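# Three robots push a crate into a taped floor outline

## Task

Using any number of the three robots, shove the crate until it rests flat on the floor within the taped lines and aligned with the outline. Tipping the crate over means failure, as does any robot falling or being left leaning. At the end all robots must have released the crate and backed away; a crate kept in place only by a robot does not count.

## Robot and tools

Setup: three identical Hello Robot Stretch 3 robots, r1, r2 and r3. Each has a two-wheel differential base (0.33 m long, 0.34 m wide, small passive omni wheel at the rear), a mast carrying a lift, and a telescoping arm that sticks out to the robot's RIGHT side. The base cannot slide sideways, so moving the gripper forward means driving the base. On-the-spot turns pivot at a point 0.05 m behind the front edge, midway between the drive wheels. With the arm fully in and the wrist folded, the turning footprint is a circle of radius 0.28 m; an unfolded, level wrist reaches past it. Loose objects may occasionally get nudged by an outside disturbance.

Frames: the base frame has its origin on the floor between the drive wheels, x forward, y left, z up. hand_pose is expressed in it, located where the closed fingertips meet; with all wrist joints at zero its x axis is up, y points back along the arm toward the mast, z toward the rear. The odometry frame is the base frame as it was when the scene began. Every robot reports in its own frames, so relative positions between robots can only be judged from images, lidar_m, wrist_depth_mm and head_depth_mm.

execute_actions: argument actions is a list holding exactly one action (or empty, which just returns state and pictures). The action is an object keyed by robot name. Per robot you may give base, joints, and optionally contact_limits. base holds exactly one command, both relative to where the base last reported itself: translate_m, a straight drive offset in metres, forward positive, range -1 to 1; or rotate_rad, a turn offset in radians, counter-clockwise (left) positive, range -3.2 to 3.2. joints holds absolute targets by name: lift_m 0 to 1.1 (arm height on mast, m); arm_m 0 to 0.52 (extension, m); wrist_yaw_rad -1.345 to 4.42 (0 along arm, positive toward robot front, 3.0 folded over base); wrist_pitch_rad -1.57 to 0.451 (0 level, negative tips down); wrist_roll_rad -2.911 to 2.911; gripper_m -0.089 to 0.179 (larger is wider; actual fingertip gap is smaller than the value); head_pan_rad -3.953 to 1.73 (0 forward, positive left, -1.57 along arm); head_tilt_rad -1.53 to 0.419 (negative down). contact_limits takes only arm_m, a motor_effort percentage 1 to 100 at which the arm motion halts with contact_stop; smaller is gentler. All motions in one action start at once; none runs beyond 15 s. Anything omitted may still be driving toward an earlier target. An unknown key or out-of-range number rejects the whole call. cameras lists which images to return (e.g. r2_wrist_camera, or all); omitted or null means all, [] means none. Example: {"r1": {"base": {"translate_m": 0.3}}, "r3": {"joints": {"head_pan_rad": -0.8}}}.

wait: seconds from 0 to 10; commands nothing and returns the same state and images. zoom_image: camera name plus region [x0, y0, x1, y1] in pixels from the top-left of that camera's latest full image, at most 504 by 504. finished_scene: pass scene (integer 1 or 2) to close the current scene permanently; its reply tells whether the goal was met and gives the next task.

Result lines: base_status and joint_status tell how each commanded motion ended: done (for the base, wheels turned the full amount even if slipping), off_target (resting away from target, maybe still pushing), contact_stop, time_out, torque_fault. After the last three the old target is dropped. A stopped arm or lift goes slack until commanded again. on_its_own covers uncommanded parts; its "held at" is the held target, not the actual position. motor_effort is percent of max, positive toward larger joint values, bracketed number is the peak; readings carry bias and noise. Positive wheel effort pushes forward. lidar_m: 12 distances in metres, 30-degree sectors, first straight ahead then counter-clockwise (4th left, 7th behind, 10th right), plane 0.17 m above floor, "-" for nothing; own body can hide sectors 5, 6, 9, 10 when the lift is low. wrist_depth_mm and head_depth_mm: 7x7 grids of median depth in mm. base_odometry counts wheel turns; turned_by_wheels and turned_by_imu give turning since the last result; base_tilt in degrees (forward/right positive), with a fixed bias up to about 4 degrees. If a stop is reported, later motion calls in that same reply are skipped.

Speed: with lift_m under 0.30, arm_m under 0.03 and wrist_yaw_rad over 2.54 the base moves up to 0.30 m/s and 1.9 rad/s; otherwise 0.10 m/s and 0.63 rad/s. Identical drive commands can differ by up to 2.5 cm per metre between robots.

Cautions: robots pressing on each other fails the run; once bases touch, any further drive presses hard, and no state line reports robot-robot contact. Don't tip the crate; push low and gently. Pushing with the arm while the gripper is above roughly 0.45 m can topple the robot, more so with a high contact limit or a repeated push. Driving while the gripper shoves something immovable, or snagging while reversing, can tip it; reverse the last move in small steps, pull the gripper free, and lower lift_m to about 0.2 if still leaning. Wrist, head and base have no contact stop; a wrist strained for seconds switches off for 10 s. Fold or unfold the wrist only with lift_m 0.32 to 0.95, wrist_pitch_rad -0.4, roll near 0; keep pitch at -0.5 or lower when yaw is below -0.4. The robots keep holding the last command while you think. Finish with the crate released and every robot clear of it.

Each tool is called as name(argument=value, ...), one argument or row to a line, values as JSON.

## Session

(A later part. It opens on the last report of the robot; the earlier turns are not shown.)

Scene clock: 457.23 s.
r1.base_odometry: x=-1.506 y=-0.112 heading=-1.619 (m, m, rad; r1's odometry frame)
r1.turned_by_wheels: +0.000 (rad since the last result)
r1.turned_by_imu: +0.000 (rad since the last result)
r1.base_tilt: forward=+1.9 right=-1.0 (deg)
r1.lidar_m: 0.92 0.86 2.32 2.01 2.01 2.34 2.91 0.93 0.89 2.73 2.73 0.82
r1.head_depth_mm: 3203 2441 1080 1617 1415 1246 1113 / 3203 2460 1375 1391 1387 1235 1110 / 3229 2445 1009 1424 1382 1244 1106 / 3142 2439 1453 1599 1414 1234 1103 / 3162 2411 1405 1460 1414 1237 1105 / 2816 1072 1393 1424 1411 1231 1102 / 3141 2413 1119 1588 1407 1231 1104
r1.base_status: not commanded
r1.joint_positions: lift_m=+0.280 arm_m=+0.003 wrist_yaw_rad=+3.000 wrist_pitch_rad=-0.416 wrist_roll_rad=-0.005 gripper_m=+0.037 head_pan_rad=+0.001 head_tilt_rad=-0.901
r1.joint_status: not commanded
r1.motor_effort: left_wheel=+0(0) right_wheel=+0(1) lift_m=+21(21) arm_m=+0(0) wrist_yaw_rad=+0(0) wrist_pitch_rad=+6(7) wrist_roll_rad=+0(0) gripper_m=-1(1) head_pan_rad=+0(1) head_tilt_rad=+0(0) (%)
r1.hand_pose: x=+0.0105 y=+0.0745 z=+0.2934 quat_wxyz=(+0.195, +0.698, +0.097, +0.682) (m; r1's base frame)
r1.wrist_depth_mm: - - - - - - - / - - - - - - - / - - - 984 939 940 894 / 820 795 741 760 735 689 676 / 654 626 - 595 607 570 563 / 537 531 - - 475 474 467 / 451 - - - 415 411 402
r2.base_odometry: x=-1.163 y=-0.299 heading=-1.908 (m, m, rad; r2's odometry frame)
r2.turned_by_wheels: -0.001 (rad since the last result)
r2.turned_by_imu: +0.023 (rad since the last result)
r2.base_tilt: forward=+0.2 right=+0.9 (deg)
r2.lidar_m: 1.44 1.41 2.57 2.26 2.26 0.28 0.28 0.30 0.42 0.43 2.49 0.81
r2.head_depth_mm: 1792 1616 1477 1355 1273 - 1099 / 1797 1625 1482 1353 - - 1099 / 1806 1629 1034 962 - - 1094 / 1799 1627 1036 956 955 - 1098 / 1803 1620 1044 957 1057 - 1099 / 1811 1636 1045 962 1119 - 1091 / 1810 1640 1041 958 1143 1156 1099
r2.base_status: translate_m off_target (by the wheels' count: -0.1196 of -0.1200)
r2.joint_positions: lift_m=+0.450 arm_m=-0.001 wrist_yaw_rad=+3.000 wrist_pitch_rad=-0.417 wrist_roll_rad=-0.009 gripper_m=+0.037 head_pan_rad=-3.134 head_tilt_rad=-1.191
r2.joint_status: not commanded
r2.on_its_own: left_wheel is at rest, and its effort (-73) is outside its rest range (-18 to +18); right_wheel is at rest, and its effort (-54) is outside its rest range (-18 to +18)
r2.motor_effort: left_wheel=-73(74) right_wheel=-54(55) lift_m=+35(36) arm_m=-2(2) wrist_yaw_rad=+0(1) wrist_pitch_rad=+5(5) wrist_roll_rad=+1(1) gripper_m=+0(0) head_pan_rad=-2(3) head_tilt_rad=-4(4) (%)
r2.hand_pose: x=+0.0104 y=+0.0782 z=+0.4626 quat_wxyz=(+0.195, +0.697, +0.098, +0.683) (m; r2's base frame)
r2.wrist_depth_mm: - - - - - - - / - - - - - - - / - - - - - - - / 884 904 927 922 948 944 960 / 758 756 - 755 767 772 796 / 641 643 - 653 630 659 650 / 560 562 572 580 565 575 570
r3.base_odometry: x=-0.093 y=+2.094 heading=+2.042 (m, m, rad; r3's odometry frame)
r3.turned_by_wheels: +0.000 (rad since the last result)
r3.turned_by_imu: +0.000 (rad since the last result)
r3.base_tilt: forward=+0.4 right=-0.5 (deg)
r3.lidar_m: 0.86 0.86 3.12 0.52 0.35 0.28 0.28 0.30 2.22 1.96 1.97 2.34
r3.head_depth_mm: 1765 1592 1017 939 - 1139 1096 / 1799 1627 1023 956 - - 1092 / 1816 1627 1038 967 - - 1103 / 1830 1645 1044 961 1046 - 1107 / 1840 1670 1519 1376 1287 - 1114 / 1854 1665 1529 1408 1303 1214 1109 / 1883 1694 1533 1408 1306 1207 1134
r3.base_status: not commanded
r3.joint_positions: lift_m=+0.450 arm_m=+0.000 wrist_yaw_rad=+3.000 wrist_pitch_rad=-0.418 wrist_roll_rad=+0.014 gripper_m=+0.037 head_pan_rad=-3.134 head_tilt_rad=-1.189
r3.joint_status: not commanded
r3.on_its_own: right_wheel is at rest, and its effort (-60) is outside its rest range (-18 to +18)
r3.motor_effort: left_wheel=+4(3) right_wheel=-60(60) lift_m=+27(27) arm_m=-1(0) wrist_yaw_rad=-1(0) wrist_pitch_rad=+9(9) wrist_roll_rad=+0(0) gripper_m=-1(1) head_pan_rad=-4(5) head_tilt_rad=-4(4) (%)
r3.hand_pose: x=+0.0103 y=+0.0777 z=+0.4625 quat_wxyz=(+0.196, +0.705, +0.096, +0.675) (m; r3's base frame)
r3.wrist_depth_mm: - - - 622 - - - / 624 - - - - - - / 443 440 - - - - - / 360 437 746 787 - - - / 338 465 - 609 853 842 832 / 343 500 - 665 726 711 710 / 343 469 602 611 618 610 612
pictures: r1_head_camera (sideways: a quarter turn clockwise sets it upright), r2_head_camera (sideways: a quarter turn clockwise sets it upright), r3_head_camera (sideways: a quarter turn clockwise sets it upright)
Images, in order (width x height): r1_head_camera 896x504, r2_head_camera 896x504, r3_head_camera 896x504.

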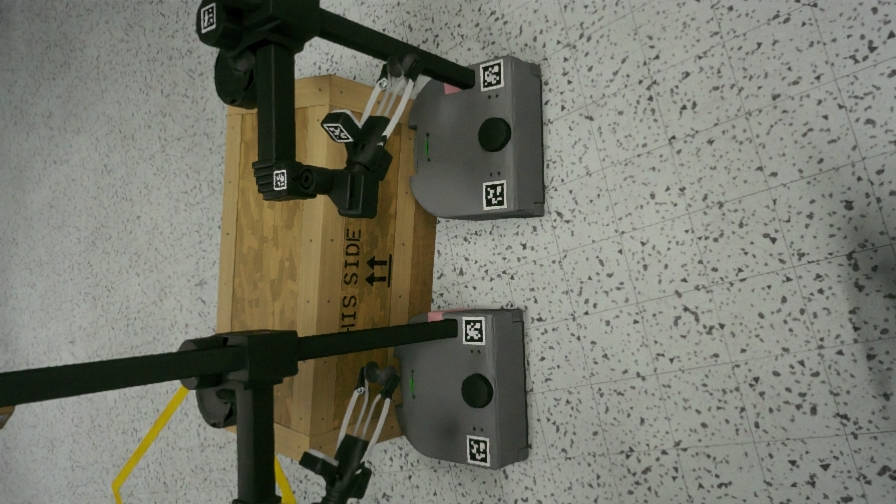

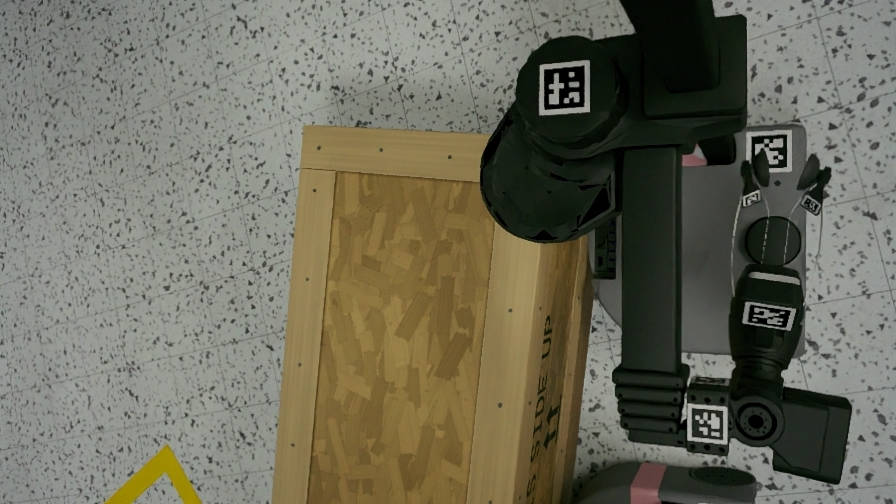

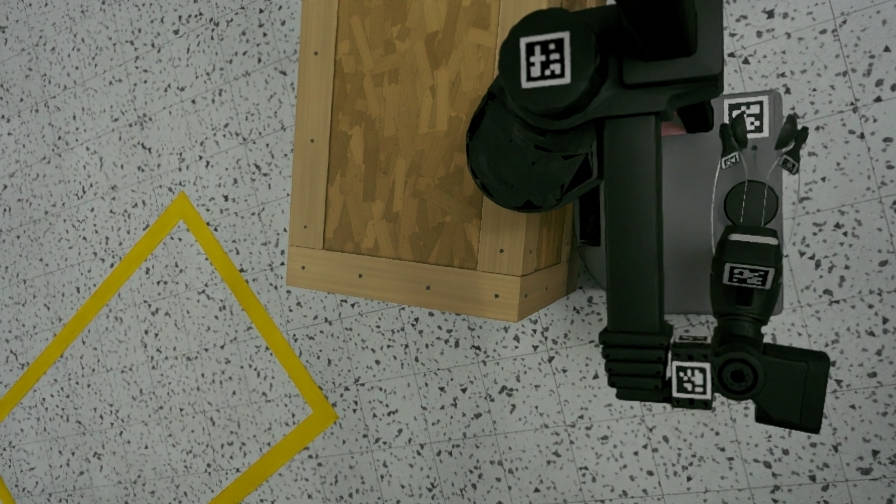

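execute_actions(
  actions=[
    {"r2":{"base":{"translate_m":-0.15}},"r3":{"base":{"translate_m":-0.15}}},
  ],
  cameras=["r1_head_camera","r2_head_camera","r3_head_camera"],
)

Scene clock: 463.63 s.
r1.base_odometry: x=-1.506 y=-0.112 heading=-1.619 (m, m, rad; r1's odometry frame)
r1.turned_by_wheels: +0.000 (rad since the last result)
r1.turned_by_imu: +0.000 (rad since the last result)
r1.base_tilt: forward=+1.9 right=-1.0 (deg)
r1.lidar_m: 0.93 1.00 2.31 2.01 2.02 2.33 2.91 0.93 0.89 2.73 2.73 0.91
r1.head_depth_mm: 3187 1065 1873 1657 1409 1241 1114 / 3200 1642 1479 1449 1414 1249 1111 / 3187 2426 1444 1480 1434 1248 1110 / 3165 2415 1531 1598 1406 1232 1104 / 3165 1589 1496 1524 1404 1235 1105 / 2901 1187 1536 1517 1425 1241 1100 / 3174 2254 1819 1565 1402 1232 1109
r1.base_status: not commanded
r1.joint_positions: lift_m=+0.280 arm_m=+0.003 wrist_yaw_rad=+3.000 wrist_pitch_rad=-0.416 wrist_roll_rad=-0.005 gripper_m=+0.037 head_pan_rad=+0.001 head_tilt_rad=-0.901
r1.joint_status: not commanded
r1.motor_effort: left_wheel=+0(0) right_wheel=+0(0) lift_m=+21(21) arm_m=+0(0) wrist_yaw_rad=+1(1) wrist_pitch_rad=+6(7) wrist_roll_rad=+0(0) gripper_m=+0(0) head_pan_rad=+0(1) head_tilt_rad=+0(0) (%)
r1.hand_pose: x=+0.0105 y=+0.0745 z=+0.2934 quat_wxyz=(+0.195, +0.698, +0.097, +0.682) (m; r1's base frame)
r1.wrist_depth_mm: - - - - - - - / - - - - - - - / - - - 979 961 882 869 / 812 815 762 733 722 700 674 / 660 637 - 602 602 564 546 / 530 515 - - 479 483 468 / 451 - - - 419 411 404
r2.base_odometry: x=-1.114 y=-0.158 heading=-1.909 (m, m, rad; r2's odometry frame)
r2.turned_by_wheels: -0.001 (rad since the last result)
r2.turned_by_imu: +0.032 (rad since the last result)
r2.base_tilt: forward=+0.3 right=+0.9 (deg)
r2.lidar_m: 1.51 1.50 2.51 2.24 2.25 0.27 0.27 0.31 0.43 0.53 2.51 0.91
r2.head_depth_mm: 1786 1619 1485 1360 1272 - 1095 / 1792 1631 1475 1327 - - 1103 / 1800 1624 1032 964 - - 1088 / 1812 1626 1038 955 979 - 1094 / 1799 1643 1037 955 1141 - 1093 / 1817 1643 1041 960 1241 - 1090 / 1812 1645 1046 969 1156 1154 1105
r2.base_status: translate_m off_target (by the wheels' count: -0.1496 of -0.1500)
r2.joint_positions: lift_m=+0.450 arm_m=-0.001 wrist_yaw_rad=+3.000 wrist_pitch_rad=-0.417 wrist_roll_rad=-0.009 gripper_m=+0.037 head_pan_rad=-3.134 head_tilt_rad=-1.191
r2.joint_status: not commanded
r2.on_its_own: left_wheel is at rest, and its effort (-68) is outside its rest range (-18 to +18); right_wheel is at rest, and its effort (-47) is outside its rest range (-18 to +18)
r2.motor_effort: left_wheel=-68(78) right_wheel=-47(56) lift_m=+36(35) arm_m=-2(2) wrist_yaw_rad=+0(1) wrist_pitch_rad=+5(5) wrist_roll_rad=+1(1) gripper_m=+0(0) head_pan_rad=-4(4) head_tilt_rad=-4(3) (%)
r2.hand_pose: x=+0.0104 y=+0.0782 z=+0.4626 quat_wxyz=(+0.195, +0.697, +0.098, +0.683) (m; r2's base frame)
r2.wrist_depth_mm: - - - - - - - / - - - - - - - / - - - - - - - / 902 902 911 924 930 931 953 / 746 767 - 767 778 755 776 / 634 633 - 650 643 665 654 / 550 561 576 577 566 569 578
r3.base_odometry: x=-0.025 y=+1.961 heading=+2.042 (m, m, rad; r3's odometry frame)
r3.turned_by_wheels: +0.000 (rad since the last result)
r3.turned_by_imu: +0.007 (rad since the last result)
r3.base_tilt: forward=+0.5 right=-0.6 (deg)
r3.lidar_m: 1.00 1.84 0.55 0.53 0.33 0.28 0.28 0.31 2.25 2.00 2.00 2.38
r3.head_depth_mm: 1764 1603 1022 940 - 1140 1094 / 1787 1621 1026 955 - - 1093 / 1799 1635 1034 962 - - 1100 / 1808 1645 1045 960 1080 - 1109 / 1839 1667 1517 1380 1295 - 1112 / 1859 1668 1526 1409 1306 1219 1113 / 1868 1697 1538 1416 1300 1212 1133
r3.base_status: translate_m off_target (by the wheels' count: -0.1498 of -0.1500)
r3.joint_positions: lift_m=+0.450 arm_m=+0.000 wrist_yaw_rad=+3.000 wrist_pitch_rad=-0.418 wrist_roll_rad=+0.014 gripper_m=+0.037 head_pan_rad=-3.134 head_tilt_rad=-1.189
r3.joint_status: not commanded
r3.on_its_own: left_wheel is at rest, and its effort (-41) is outside its rest range (-18 to +18); right_wheel is at rest, and its effort (-35) is outside its rest range (-18 to +18)
r3.motor_effort: left_wheel=-41(42) right_wheel=-35(77) lift_m=+27(27) arm_m=-1(0) wrist_yaw_rad=-1(0) wrist_pitch_rad=+9(9) wrist_roll_rad=+0(0) gripper_m=+1(0) head_pan_rad=-4(4) head_tilt_rad=-5(4) (%)
r3.hand_pose: x=+0.0103 y=+0.0777 z=+0.4625 quat_wxyz=(+0.196, +0.705, +0.096, +0.675) (m; r3's base frame)
r3.wrist_depth_mm: - - - 648 - - - / 632 - - - - - - / 445 430 - - - - - / 348 401 744 746 - - - / 328 427 - 606 854 846 848 / 332 461 - 650 732 718 714 / 336 438 600 611 615 611 614
pictures: r1_head_camera (sideways: a quarter turn clockwise sets it upright), r2_head_camera (sideways: a quarter turn clockwise sets it upright), r3_head_camera (sideways: a quarter turn clockwise sets it upright)
Images, in order (width x height): r1_head_camera 896x504, r2_head_camera 896x504, r3_head_camera 896x504.

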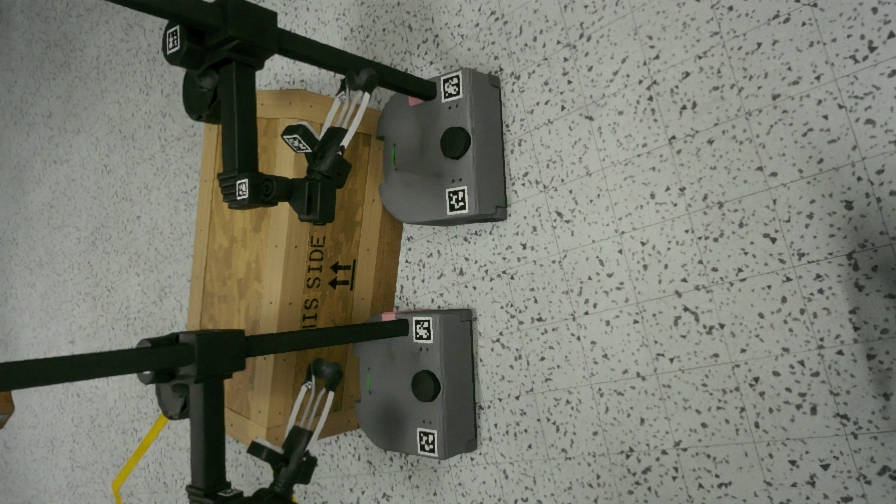

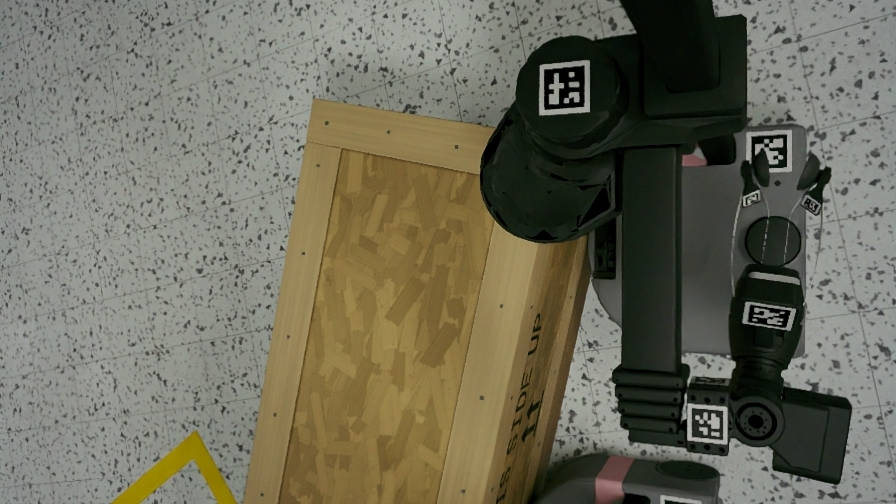

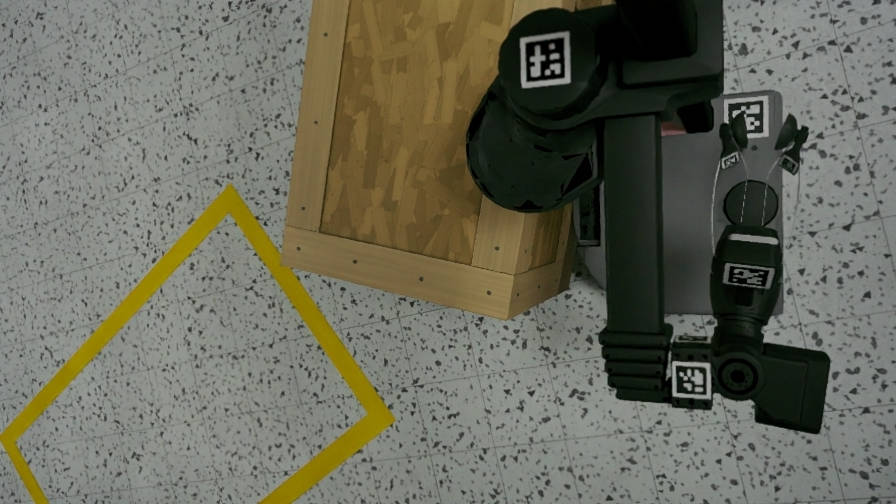

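execute_actions(
  actions=[
    {"r1":{"base":{"rotate_rad":-0.9}},"r2":{"base":{"rotate_rad":-0.12}},"r3":{"base":{"translate_m":0.05},"joints":{"lift_m":0.28}}},
  ],
  cameras=[],
)

execute_actions(
  actions=[
    {"r1":{"base":{"translate_m":0.3}},"r3":{"base":{"rotate_rad":0.5}},"r2":{"base":{"translate_m":0.01}}},
  ],
  cameras=[],
)

execute_actions(
  actions=[
    {"r1":{"base":{"translate_m":0.5}},"r3":{"base":{"translate_m":0.27}}},
  ],
  cameras=["r1_nav_camera"],
)

execute_actions(
  actions=[
    {"r1":{"base":{"translate_m":0.4}},"r3":{"base":{"rotate_rad":-0.63},"joints":{"lift_m":0.29}}},
  ],
  cameras=["r1_nav_camera","r2_head_camera","r3_head_camera"],
)

Scene clock: 499.23 s.
r1.base_odometry: x=-1.506 y=-0.112 heading=-2.519 (m, m, rad; r1's odometry frame)
r1.turned_by_wheels: -0.900 (rad since the last result)
r1.turned_by_imu: -0.900 (rad since the last result)
r1.base_tilt: forward=+1.8 right=-1.0 (deg)
r1.lidar_m: 2.78 0.91 0.95 3.15 2.17 2.01 2.04 2.60 2.91 0.89 0.90 2.73
r1.head_depth_mm: 2383 2446 1982 1648 1423 1240 1116 / 2503 2437 1968 1641 1418 1244 1105 / 2591 2457 1948 1644 1416 1242 1107 / 2704 2446 1965 1631 1413 1244 1102 / 2776 2423 1956 1661 1404 1234 1107 / 2931 2430 1964 1638 1412 1239 1101 / 2931 2404 1973 1438 1396 1228 1100
r1.base_status: done
r1.joint_positions: lift_m=+0.280 arm_m=+0.003 wrist_yaw_rad=+3.000 wrist_pitch_rad=-0.416 wrist_roll_rad=-0.005 gripper_m=+0.037 head_pan_rad=+0.001 head_tilt_rad=-0.901
r1.joint_status: not commanded
r1.motor_effort: left_wheel=+4(13) right_wheel=-2(8) lift_m=+21(20) arm_m=+0(0) wrist_yaw_rad=+0(0) wrist_pitch_rad=+7(6) wrist_roll_rad=+0(0) gripper_m=+0(0) head_pan_rad=+0(0) head_tilt_rad=+0(0) (%)
r1.hand_pose: x=+0.0105 y=+0.0745 z=+0.2934 quat_wxyz=(+0.195, +0.698, +0.097, +0.682) (m; r1's base frame)
r1.wrist_depth_mm: - - - - - - 919 / - - - - 966 - 756 / - - - 989 933 903 743 / 817 789 771 728 722 705 675 / 650 637 - 592 606 564 567 / 543 521 - - 482 475 463 / 458 - - - 424 407 407
r2.base_odometry: x=-1.114 y=-0.158 heading=-2.028 (m, m, rad; r2's odometry frame)
r2.turned_by_wheels: -0.119 (rad since the last result)
r2.turned_by_imu: -0.108 (rad since the last result)
r2.base_tilt: forward=+0.2 right=+0.9 (deg)
r2.lidar_m: 0.91 1.51 2.67 2.24 2.24 0.28 0.27 0.30 0.44 0.42 2.51 0.92
r2.head_depth_mm: 1793 1609 1486 1356 1278 - 1105 / 1794 1619 1486 1360 - - 1104 / 1808 1621 1032 970 - - 1090 / 1797 1621 1037 958 950 - 1093 / 1807 1640 1039 959 1052 - 1094 / 1808 1630 1048 956 1112 - 1089 / 1824 1649 1047 963 1202 1146 1090
r2.base_status: rotate_rad off_target (by the wheels' count: -0.1191 of -0.1200)
r2.joint_positions: lift_m=+0.450 arm_m=-0.001 wrist_yaw_rad=+3.000 wrist_pitch_rad=-0.417 wrist_roll_rad=-0.009 gripper_m=+0.037 head_pan_rad=-3.134 head_tilt_rad=-1.191
r2.joint_status: not commanded
r2.on_its_own: right_wheel is at rest, and its effort (-45) is outside its rest range (-18 to +18)
r2.motor_effort: left_wheel=+0(52) right_wheel=-45(56) lift_m=+36(35) arm_m=-2(3) wrist_yaw_rad=+1(1) wrist_pitch_rad=+5(5) wrist_roll_rad=+1(1) gripper_m=+0(1) head_pan_rad=-4(3) head_tilt_rad=-4(4) (%)
r2.hand_pose: x=+0.0104 y=+0.0782 z=+0.4626 quat_wxyz=(+0.195, +0.697, +0.098, +0.683) (m; r2's base frame)
r2.wrist_depth_mm: - - - - - - - / - - - - - - - / - - - - - - - / 927 924 941 933 934 949 953 / 754 766 - 764 785 764 785 / 635 648 - 639 641 667 654 / 562 562 582 572 567 572 569
r3.base_odometry: x=-0.047 y=+2.005 heading=+2.042 (m, m, rad; r3's odometry frame)
r3.turned_by_wheels: +0.000 (rad since the last result)
r3.turned_by_imu: -0.001 (rad since the last result)
r3.base_tilt: forward=+0.5 right=-0.6 (deg)
r3.lidar_m: 0.88 0.97 3.11 0.52 0.39 0.32 0.32 0.36 2.23 1.99 1.99 2.38
r3.head_depth_mm: 1771 1604 1017 939 1091 1143 1092 / 1790 1618 1028 946 - - 1097 / 1808 1634 1038 956 - - 1100 / 1820 1649 1045 972 1268 - 1108 / 1853 1647 1515 1379 1285 - 1113 / 1863 1668 1531 1400 1298 1206 1122 / 1874 1676 1534 1410 1301 1215 1132
r3.base_status: done
r3.joint_positions: lift_m=+0.280 arm_m=+0.000 wrist_yaw_rad=+3.000 wrist_pitch_rad=-0.418 wrist_roll_rad=+0.014 gripper_m=+0.037 head_pan_rad=-3.134 head_tilt_rad=-1.189
r3.joint_status: all done
r3.motor_effort: left_wheel=+1(30) right_wheel=-1(29) lift_m=+21(23) arm_m=-1(0) wrist_yaw_rad=+0(1) wrist_pitch_rad=+9(9) wrist_roll_rad=+0(0) gripper_m=+1(0) head_pan_rad=-3(4) head_tilt_rad=-4(4) (%)
r3.hand_pose: x=+0.0103 y=+0.0777 z=+0.2928 quat_wxyz=(+0.196, +0.705, +0.096, +0.675) (m; r3's base frame)
r3.wrist_depth_mm: 355 - - - - - - / 365 - - - - - - / 369 454 581 607 940 963 958 / 378 472 505 518 745 731 743 / 378 496 - 564 615 597 601 / 377 481 - 519 521 505 505 / 355 - - - 433 437 440
pictures: none
No camera images: the call's "cameras" was empty. Leave "cameras" out to get every camera's image.

Scene clock: 502.07 s.
r1.base_odometry: x=-1.750 y=-0.287 heading=-2.519 (m, m, rad; r1's odometry frame)
r1.turned_by_wheels: +0.000 (rad since the last result)
r1.turned_by_imu: -0.001 (rad since the last result)
r1.base_tilt: forward=+1.9 right=-1.0 (deg)
r1.lidar_m: 2.50 0.77 0.68 0.88 2.45 2.28 2.31 2.94 3.01 0.87 2.64 2.46
r1.head_depth_mm: 2125 2340 1985 1655 1415 1241 1113 / 2221 2438 1958 1650 1413 1247 1112 / 2313 2454 1963 1645 1420 1235 1108 / 2421 2459 1971 1620 1411 1238 1102 / 2505 2408 1954 1639 1407 1237 1102 / 2683 2400 1954 1636 1408 1233 1102 / 2827 2417 1967 1629 1402 1236 1100
r1.base_status: done
r1.joint_positions: lift_m=+0.280 arm_m=+0.003 wrist_yaw_rad=+3.000 wrist_pitch_rad=-0.416 wrist_roll_rad=-0.005 gripper_m=+0.037 head_pan_rad=+0.001 head_tilt_rad=-0.901
r1.joint_status: not commanded
r1.motor_effort: left_wheel=+4(16) right_wheel=-2(7) lift_m=+21(21) arm_m=+0(0) wrist_yaw_rad=-1(1) wrist_pitch_rad=+7(7) wrist_roll_rad=+0(0) gripper_m=-1(0) head_pan_rad=+0(0) head_tilt_rad=+0(0) (%)
r1.hand_pose: x=+0.0105 y=+0.0745 z=+0.2934 quat_wxyz=(+0.195, +0.698, +0.097, +0.682) (m; r1's base frame)
r1.wrist_depth_mm: - - - - - 850 764 / - - - 943 - 778 705 / - - - 981 879 668 591 / 824 799 786 751 726 680 633 / 649 623 - 596 600 583 559 / 531 521 - - 471 488 464 / 453 - - - 410 405 410
r2.base_odometry: x=-1.118 y=-0.167 heading=-2.028 (m, m, rad; r2's odometry frame)
r2.turned_by_wheels: +0.000 (rad since the last result)
r2.turned_by_imu: -0.001 (rad since the last result)
r2.base_tilt: forward=+0.2 right=+1.0 (deg)
r2.lidar_m: 0.65 1.50 2.67 2.25 2.24 0.29 0.29 0.31 0.46 0.52 2.51 2.82
r2.head_depth_mm: 1787 1611 1474 1367 1269 - 1102 / 1792 1613 1481 1362 - - 1100 / 1802 1640 1035 967 - - 1092 / 1801 1636 1032 954 987 - 1089 / 1811 1645 1036 960 1094 - 1093 / 1807 1636 1045 959 1155 - 1099 / 1822 1644 1042 959 1248 1176 1102
r2.base_status: done
r2.joint_positions: lift_m=+0.450 arm_m=-0.001 wrist_yaw_rad=+3.000 wrist_pitch_rad=-0.417 wrist_roll_rad=-0.009 gripper_m=+0.037 head_pan_rad=-3.134 head_tilt_rad=-1.191
r2.joint_status: not commanded
r2.motor_effort: left_wheel=+3(10) right_wheel=-1(33) lift_m=+36(35) arm_m=-2(2) wrist_yaw_rad=+0(0) wrist_pitch_rad=+5(5) wrist_roll_rad=+0(1) gripper_m=-1(0) head_pan_rad=-3(3) head_tilt_rad=-4(4) (%)
r2.hand_pose: x=+0.0104 y=+0.0782 z=+0.4626 quat_wxyz=(+0.195, +0.697, +0.098, +0.683) (m; r2's base frame)
r2.wrist_depth_mm: - - - - - - - / - - - - - - - / - - - - - - - / 880 922 934 914 931 945 952 / 744 751 - 762 768 782 789 / 627 642 - 650 630 664 662 / 554 566 571 571 567 570 563
r3.base_odometry: x=-0.047 y=+2.005 heading=+2.542 (m, m, rad; r3's odometry frame)
r3.turned_by_wheels: +0.500 (rad since the last result)
r3.turned_by_imu: +0.492 (rad since the last result)
r3.base_tilt: forward=+0.5 right=-0.6 (deg)
r3.lidar_m: 0.78 3.13 0.52 0.39 0.33 0.32 0.36 2.27 1.99 1.99 2.34 3.90
r3.head_depth_mm: 1766 1612 1019 941 899 1142 1092 / 1776 1623 1477 946 - - 1099 / 1802 1635 1483 1343 - - 1103 / 1815 1644 1503 1389 1298 - 1111 / 1833 1667 1519 1393 1294 - 1106 / 1858 1688 1529 1401 1297 1205 1122 / 1874 1696 1536 1412 1306 1212 1136
r3.base_status: done
r3.joint_positions: lift_m=+0.280 arm_m=+0.000 wrist_yaw_rad=+3.000 wrist_pitch_rad=-0.418 wrist_roll_rad=+0.014 gripper_m=+0.037 head_pan_rad=-3.134 head_tilt_rad=-1.189
r3.joint_status: not commanded
r3.motor_effort: left_wheel=-2(8) right_wheel=+2(10) lift_m=+21(21) arm_m=+0(1) wrist_yaw_rad=+0(0) wrist_pitch_rad=+9(9) wrist_roll_rad=+0(0) gripper_m=+0(1) head_pan_rad=-4(4) head_tilt_rad=-5(5) (%)
r3.hand_pose: x=+0.0103 y=+0.0777 z=+0.2928 quat_wxyz=(+0.196, +0.705, +0.096, +0.675) (m; r3's base frame)
r3.wrist_depth_mm: 269 - 422 578 - - - / 284 - 456 628 - - - / 296 330 493 621 590 854 962 / 310 355 536 632 497 668 731 / 322 380 - 594 518 582 605 / 333 405 - 522 518 502 504 / 330 - - - 435 437 437
pictures: none
No camera images: the call's "cameras" was empty. Leave "cameras" out to get every camera's image.

Scene clock: 505.47 s.
r1.base_odometry: x=-2.156 y=-0.579 heading=-2.519 (m, m, rad; r1's odometry frame)
r1.turned_by_wheels: +0.000 (rad since the last result)
r1.turned_by_imu: -0.001 (rad since the last result)
r1.base_tilt: forward=+1.8 right=-1.0 (deg)
r1.lidar_m: 2.03 2.60 0.49 0.49 0.77 2.73 2.78 3.46 1.01 3.19 2.16 2.01
r1.head_depth_mm: 1718 2000 1965 1660 1421 1250 1112 / 1796 2076 1947 1639 1426 1239 1114 / 1867 2163 1967 1632 1420 1247 1104 / 1965 2229 1958 1640 1413 1237 1103 / 2050 2306 1963 1634 1400 1240 1106 / 2138 2366 1952 1633 1405 1228 1107 / 2274 2432 1923 1639 1414 1232 1099
r1.base_status: done
r1.joint_positions: lift_m=+0.280 arm_m=+0.003 wrist_yaw_rad=+3.000 wrist_pitch_rad=-0.416 wrist_roll_rad=-0.005 gripper_m=+0.037 head_pan_rad=+0.001 head_tilt_rad=-0.901
r1.joint_status: not commanded
r1.motor_effort: left_wheel=+3(16) right_wheel=-2(7) lift_m=+21(21) arm_m=+0(0) wrist_yaw_rad=+0(0) wrist_pitch_rad=+7(7) wrist_roll_rad=+0(0) gripper_m=+0(0) head_pan_rad=+1(0) head_tilt_rad=+0(0) (%)
r1.hand_pose: x=+0.0105 y=+0.0745 z=+0.2934 quat_wxyz=(+0.195, +0.698, +0.097, +0.682) (m; r1's base frame)
r1.wrist_depth_mm: - - - 827 701 - - / - - - 824 800 - - / 696 669 649 585 823 894 903 / 693 718 692 580 695 713 659 / 641 632 - 599 598 581 565 / 536 518 - - 472 477 467 / 458 - - - 415 408 404
r2.base_odometry: x=-1.118 y=-0.167 heading=-2.028 (m, m, rad; r2's odometry frame)
r2.turned_by_wheels: +0.000 (rad since the last result)
r2.turned_by_imu: -0.001 (rad since the last result)
r2.base_tilt: forward=+0.2 right=+0.9 (deg)
r2.lidar_m: 3.72 0.38 0.50 2.25 2.24 0.29 0.28 0.31 0.46 0.32 0.34 2.83
r2.head_depth_mm: 1792 1623 1487 1358 1274 - 1099 / 1801 1626 1492 1361 - - 1102 / 1817 1631 1031 969 - - 1091 / 1797 1632 1038 952 993 - 1095 / 1790 1634 1042 956 1095 - 1105 / 1798 1647 1044 958 1149 - 1092 / 1810 1654 1044 964 1233 1189 956
r2.base_status: not commanded
r2.joint_positions: lift_m=+0.450 arm_m=-0.001 wrist_yaw_rad=+3.000 wrist_pitch_rad=-0.417 wrist_roll_rad=-0.009 gripper_m=+0.037 head_pan_rad=-3.134 head_tilt_rad=-1.191
r2.joint_status: not commanded
r2.motor_effort: left_wheel=+3(3) right_wheel=-2(1) lift_m=+36(36) arm_m=-3(2) wrist_yaw_rad=+0(0) wrist_pitch_rad=+5(5) wrist_roll_rad=+1(0) gripper_m=+0(0) head_pan_rad=-4(3) head_tilt_rad=-4(3) (%)
r2.hand_pose: x=+0.0104 y=+0.0782 z=+0.4626 quat_wxyz=(+0.195, +0.697, +0.098, +0.683) (m; r2's base frame)
r2.wrist_depth_mm: - - - - - - 280 / - - - - - - 297 / - - - - - - 348 / 899 934 916 907 920 604 914 / 750 750 - 757 673 526 579 / 638 642 - 648 617 496 492 / 555 563 579 581 570 514 503
r3.base_odometry: x=-0.270 y=+2.157 heading=+2.542 (m, m, rad; r3's odometry frame)
r3.turned_by_wheels: +0.000 (rad since the last result)
r3.turned_by_imu: -0.001 (rad since the last result)
r3.base_tilt: forward=+0.4 right=-0.6 (deg)
r3.lidar_m: 1.53 0.62 0.63 0.42 0.53 0.53 0.59 2.36 2.06 2.07 2.43 3.64
r3.head_depth_mm: 1770 1115 1020 1097 1257 1130 1097 / 1789 1608 1042 1280 - - 1096 / 1807 1639 1157 1357 - - 1101 / 1817 1648 1505 1378 1301 - 1109 / 1837 1661 1514 1393 1293 - 1109 / 1860 1685 1524 1400 1297 1207 1123 / 1877 1693 1543 1412 1306 1216 1137
r3.base_status: done
r3.joint_positions: lift_m=+0.280 arm_m=+0.000 wrist_yaw_rad=+3.000 wrist_pitch_rad=-0.418 wrist_roll_rad=+0.014 gripper_m=+0.037 head_pan_rad=-3.134 head_tilt_rad=-1.189
r3.joint_status: not commanded
r3.motor_effort: left_wheel=-2(8) right_wheel=+2(12) lift_m=+21(21) arm_m=-1(1) wrist_yaw_rad=+0(0) wrist_pitch_rad=+9(9) wrist_roll_rad=+0(0) gripper_m=+0(1) head_pan_rad=-4(3) head_tilt_rad=-4(5) (%)
r3.hand_pose: x=+0.0103 y=+0.0777 z=+0.2928 quat_wxyz=(+0.196, +0.705, +0.096, +0.675) (m; r3's base frame)
r3.wrist_depth_mm: 422 - - - - - 570 / 446 - - - - - - / 462 525 584 586 944 663 570 / 484 567 449 495 730 648 505 / 504 568 - 507 625 597 541 / 496 502 - 510 524 500 506 / 445 - - - 432 436 436
pictures: r1_nav_camera (sideways: a quarter turn counterclockwise sets it upright)
Images, in order (width x height): r1_nav_camera 672x504.

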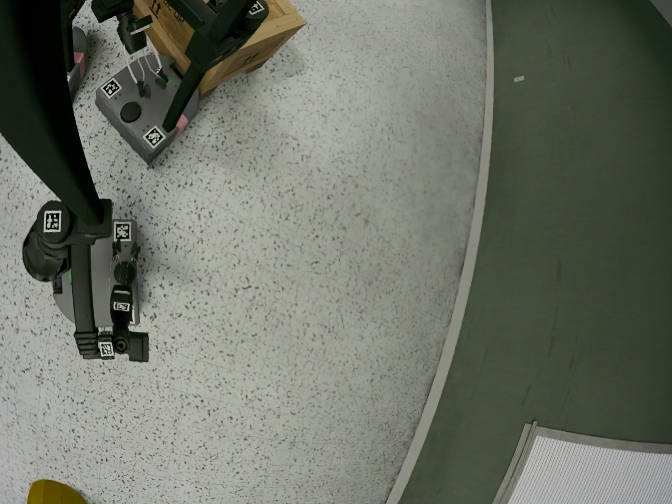

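Scene clock: 508.53 s.
r1.base_odometry: x=-2.481 y=-0.813 heading=-2.519 (m, m, rad; r1's odometry frame)
r1.turned_by_wheels: +0.000 (rad since the last result)
r1.turned_by_imu: -0.001 (rad since the last result)
r1.base_tilt: forward=+1.9 right=-1.0 (deg)
r1.lidar_m: 1.67 2.13 4.62 0.68 0.64 0.91 3.13 1.25 1.26 2.64 1.77 1.65
r1.head_depth_mm: 1410 1605 1845 1643 1411 1238 1104 / 1463 1682 1896 1647 1413 1241 1111 / 1534 1770 1959 1651 1412 1239 1111 / 1592 1860 1973 1642 1412 1238 1104 / 1689 1969 1967 1642 1409 1243 1103 / 1746 2093 1943 1634 1417 1230 1102 / 1841 2170 1928 1635 1411 1239 1097
r1.base_status: done
r1.joint_positions: lift_m=+0.280 arm_m=+0.003 wrist_yaw_rad=+3.000 wrist_pitch_rad=-0.416 wrist_roll_rad=-0.005 gripper_m=+0.037 head_pan_rad=+0.001 head_tilt_rad=-0.901
r1.joint_status: not commanded
r1.motor_effort: left_wheel=+4(15) right_wheel=-3(8) lift_m=+21(21) arm_m=+0(0) wrist_yaw_rad=+1(0) wrist_pitch_rad=+7(7) wrist_roll_rad=+0(0) gripper_m=+0(0) head_pan_rad=+0(0) head_tilt_rad=-1(0) (%)
r1.hand_pose: x=+0.0105 y=+0.0745 z=+0.2934 quat_wxyz=(+0.195, +0.698, +0.097, +0.682) (m; r1's base frame)
r1.wrist_depth_mm: - - 675 825 - - - / - 481 712 925 - - - / 708 597 804 - 950 883 876 / 607 527 761 738 723 701 682 / 659 582 - 575 605 565 541 / 529 526 - - 483 472 472 / 455 - - - 415 410 409
r2.base_odometry: x=-1.118 y=-0.167 heading=-2.028 (m, m, rad; r2's odometry frame)
r2.turned_by_wheels: +0.000 (rad since the last result)
r2.turned_by_imu: +0.000 (rad since the last result)
r2.base_tilt: forward=+0.2 right=+1.0 (deg)
r2.lidar_m: 3.72 1.50 2.67 0.50 2.24 0.29 0.29 0.31 0.46 2.51 0.28 2.83
r2.head_depth_mm: 1788 1615 1492 1367 1274 - 1101 / 1801 1626 1490 1370 - - 1101 / 1792 1643 1033 967 - - 1097 / 1804 1633 1027 954 988 - 1089 / 1809 1640 1041 956 1096 - 1098 / 1815 1638 1040 959 1153 - 1082 / 1817 1642 1047 961 1234 1189 697
r2.base_status: not commanded
r2.joint_positions: lift_m=+0.450 arm_m=-0.001 wrist_yaw_rad=+3.000 wrist_pitch_rad=-0.417 wrist_roll_rad=-0.009 gripper_m=+0.037 head_pan_rad=-3.134 head_tilt_rad=-1.191
r2.joint_status: not commanded
r2.motor_effort: left_wheel=+2(1) right_wheel=-2(2) lift_m=+35(35) arm_m=-2(3) wrist_yaw_rad=+0(0) wrist_pitch_rad=+5(5) wrist_roll_rad=+1(1) gripper_m=+0(0) head_pan_rad=-4(4) head_tilt_rad=-4(4) (%)
r2.hand_pose: x=+0.0104 y=+0.0782 z=+0.4626 quat_wxyz=(+0.195, +0.697, +0.098, +0.683) (m; r2's base frame)
r2.wrist_depth_mm: - - - 457 446 - - / - - - 737 - - - / - - - 874 - - - / 909 926 928 693 743 944 972 / 746 748 - 722 770 769 788 / 632 649 - 640 639 647 663 / 572 563 576 579 567 574 573
r3.base_odometry: x=-0.270 y=+2.157 heading=+1.912 (m, m, rad; r3's odometry frame)
r3.turned_by_wheels: -0.630 (rad since the last result)
r3.turned_by_imu: -0.621 (rad since the last result)
r3.base_tilt: forward=+0.4 right=-0.5 (deg)
r3.lidar_m: 3.65 1.53 3.27 0.91 0.70 0.54 0.53 0.56 2.51 2.08 2.06 2.30
r3.head_depth_mm: 1761 1113 1023 1157 1098 1146 1095 / 1786 1119 1031 1261 - - 1096 / 1798 1134 1038 1293 - - 1102 / 1826 1142 1044 1307 1293 - 1109 / 1838 1147 1055 1334 1299 - 1109 / 1870 1176 1074 1356 1290 1209 1123 / 1880 1685 1539 1411 1304 1213 1131
r3.base_status: done
r3.joint_positions: lift_m=+0.290 arm_m=+0.000 wrist_yaw_rad=+3.000 wrist_pitch_rad=-0.418 wrist_roll_rad=+0.014 gripper_m=+0.037 head_pan_rad=-3.134 head_tilt_rad=-1.189
r3.joint_status: all done
r3.motor_effort: left_wheel=+2(9) right_wheel=-2(9) lift_m=+29(28) arm_m=+0(1) wrist_yaw_rad=+0(1) wrist_pitch_rad=+9(9) wrist_roll_rad=+0(0) gripper_m=+0(0) head_pan_rad=-4(5) head_tilt_rad=-4(5) (%)
r3.hand_pose: x=+0.0103 y=+0.0777 z=+0.3025 quat_wxyz=(+0.196, +0.705, +0.096, +0.675) (m; r3's base frame)
r3.wrist_depth_mm: - - - - - - - / - - 886 - - - - / 966 548 897 904 957 966 - / 462 452 744 749 759 745 751 / 376 377 - 606 632 614 615 / 355 375 - 530 535 515 516 / 390 - - - 442 446 446
pictures: r1_nav_camera (sideways: a quarter turn counterclockwise sets it upright), r2_head_camera (sideways: a quarter turn clockwise sets it upright), r3_head_camera (sideways: a quarter turn clockwise sets it upright)
Images, in order (width x height): r1_nav_camera 672x504, r2_head_camera 896x504, r3_head_camera 896x504.

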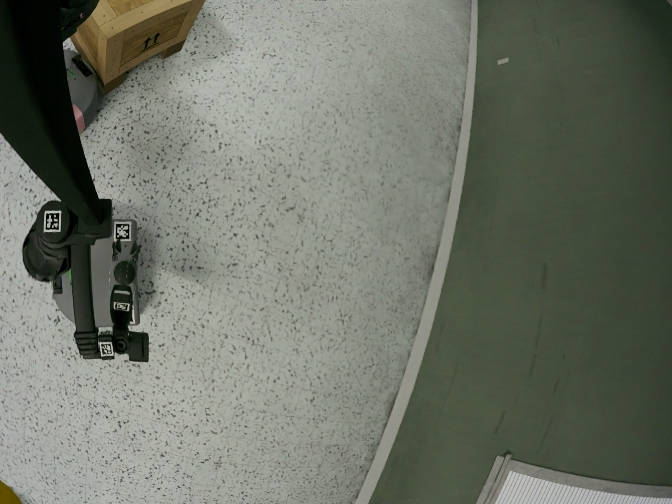

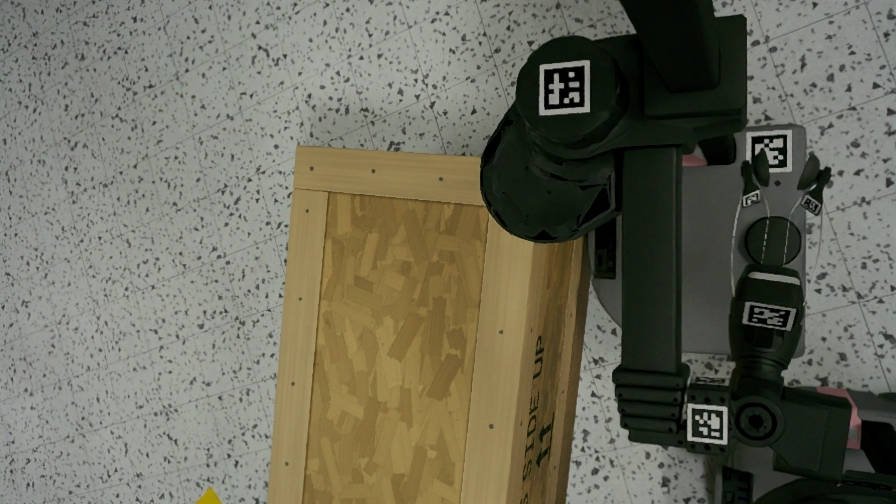

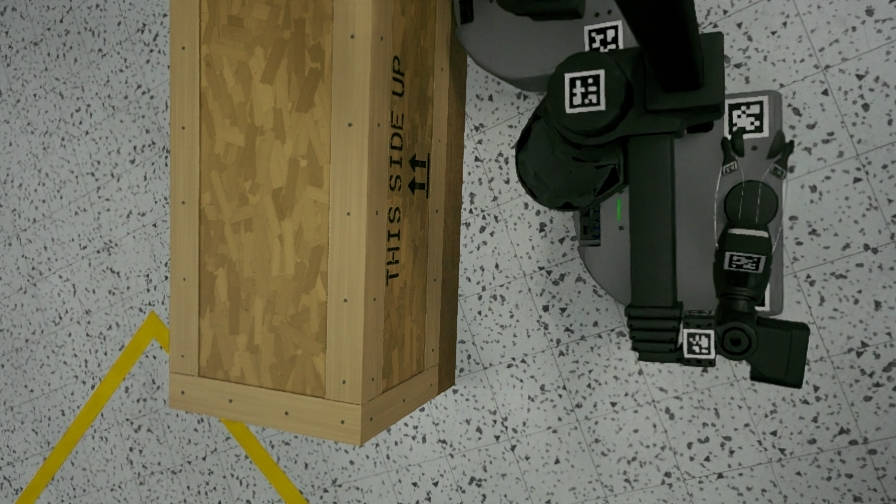

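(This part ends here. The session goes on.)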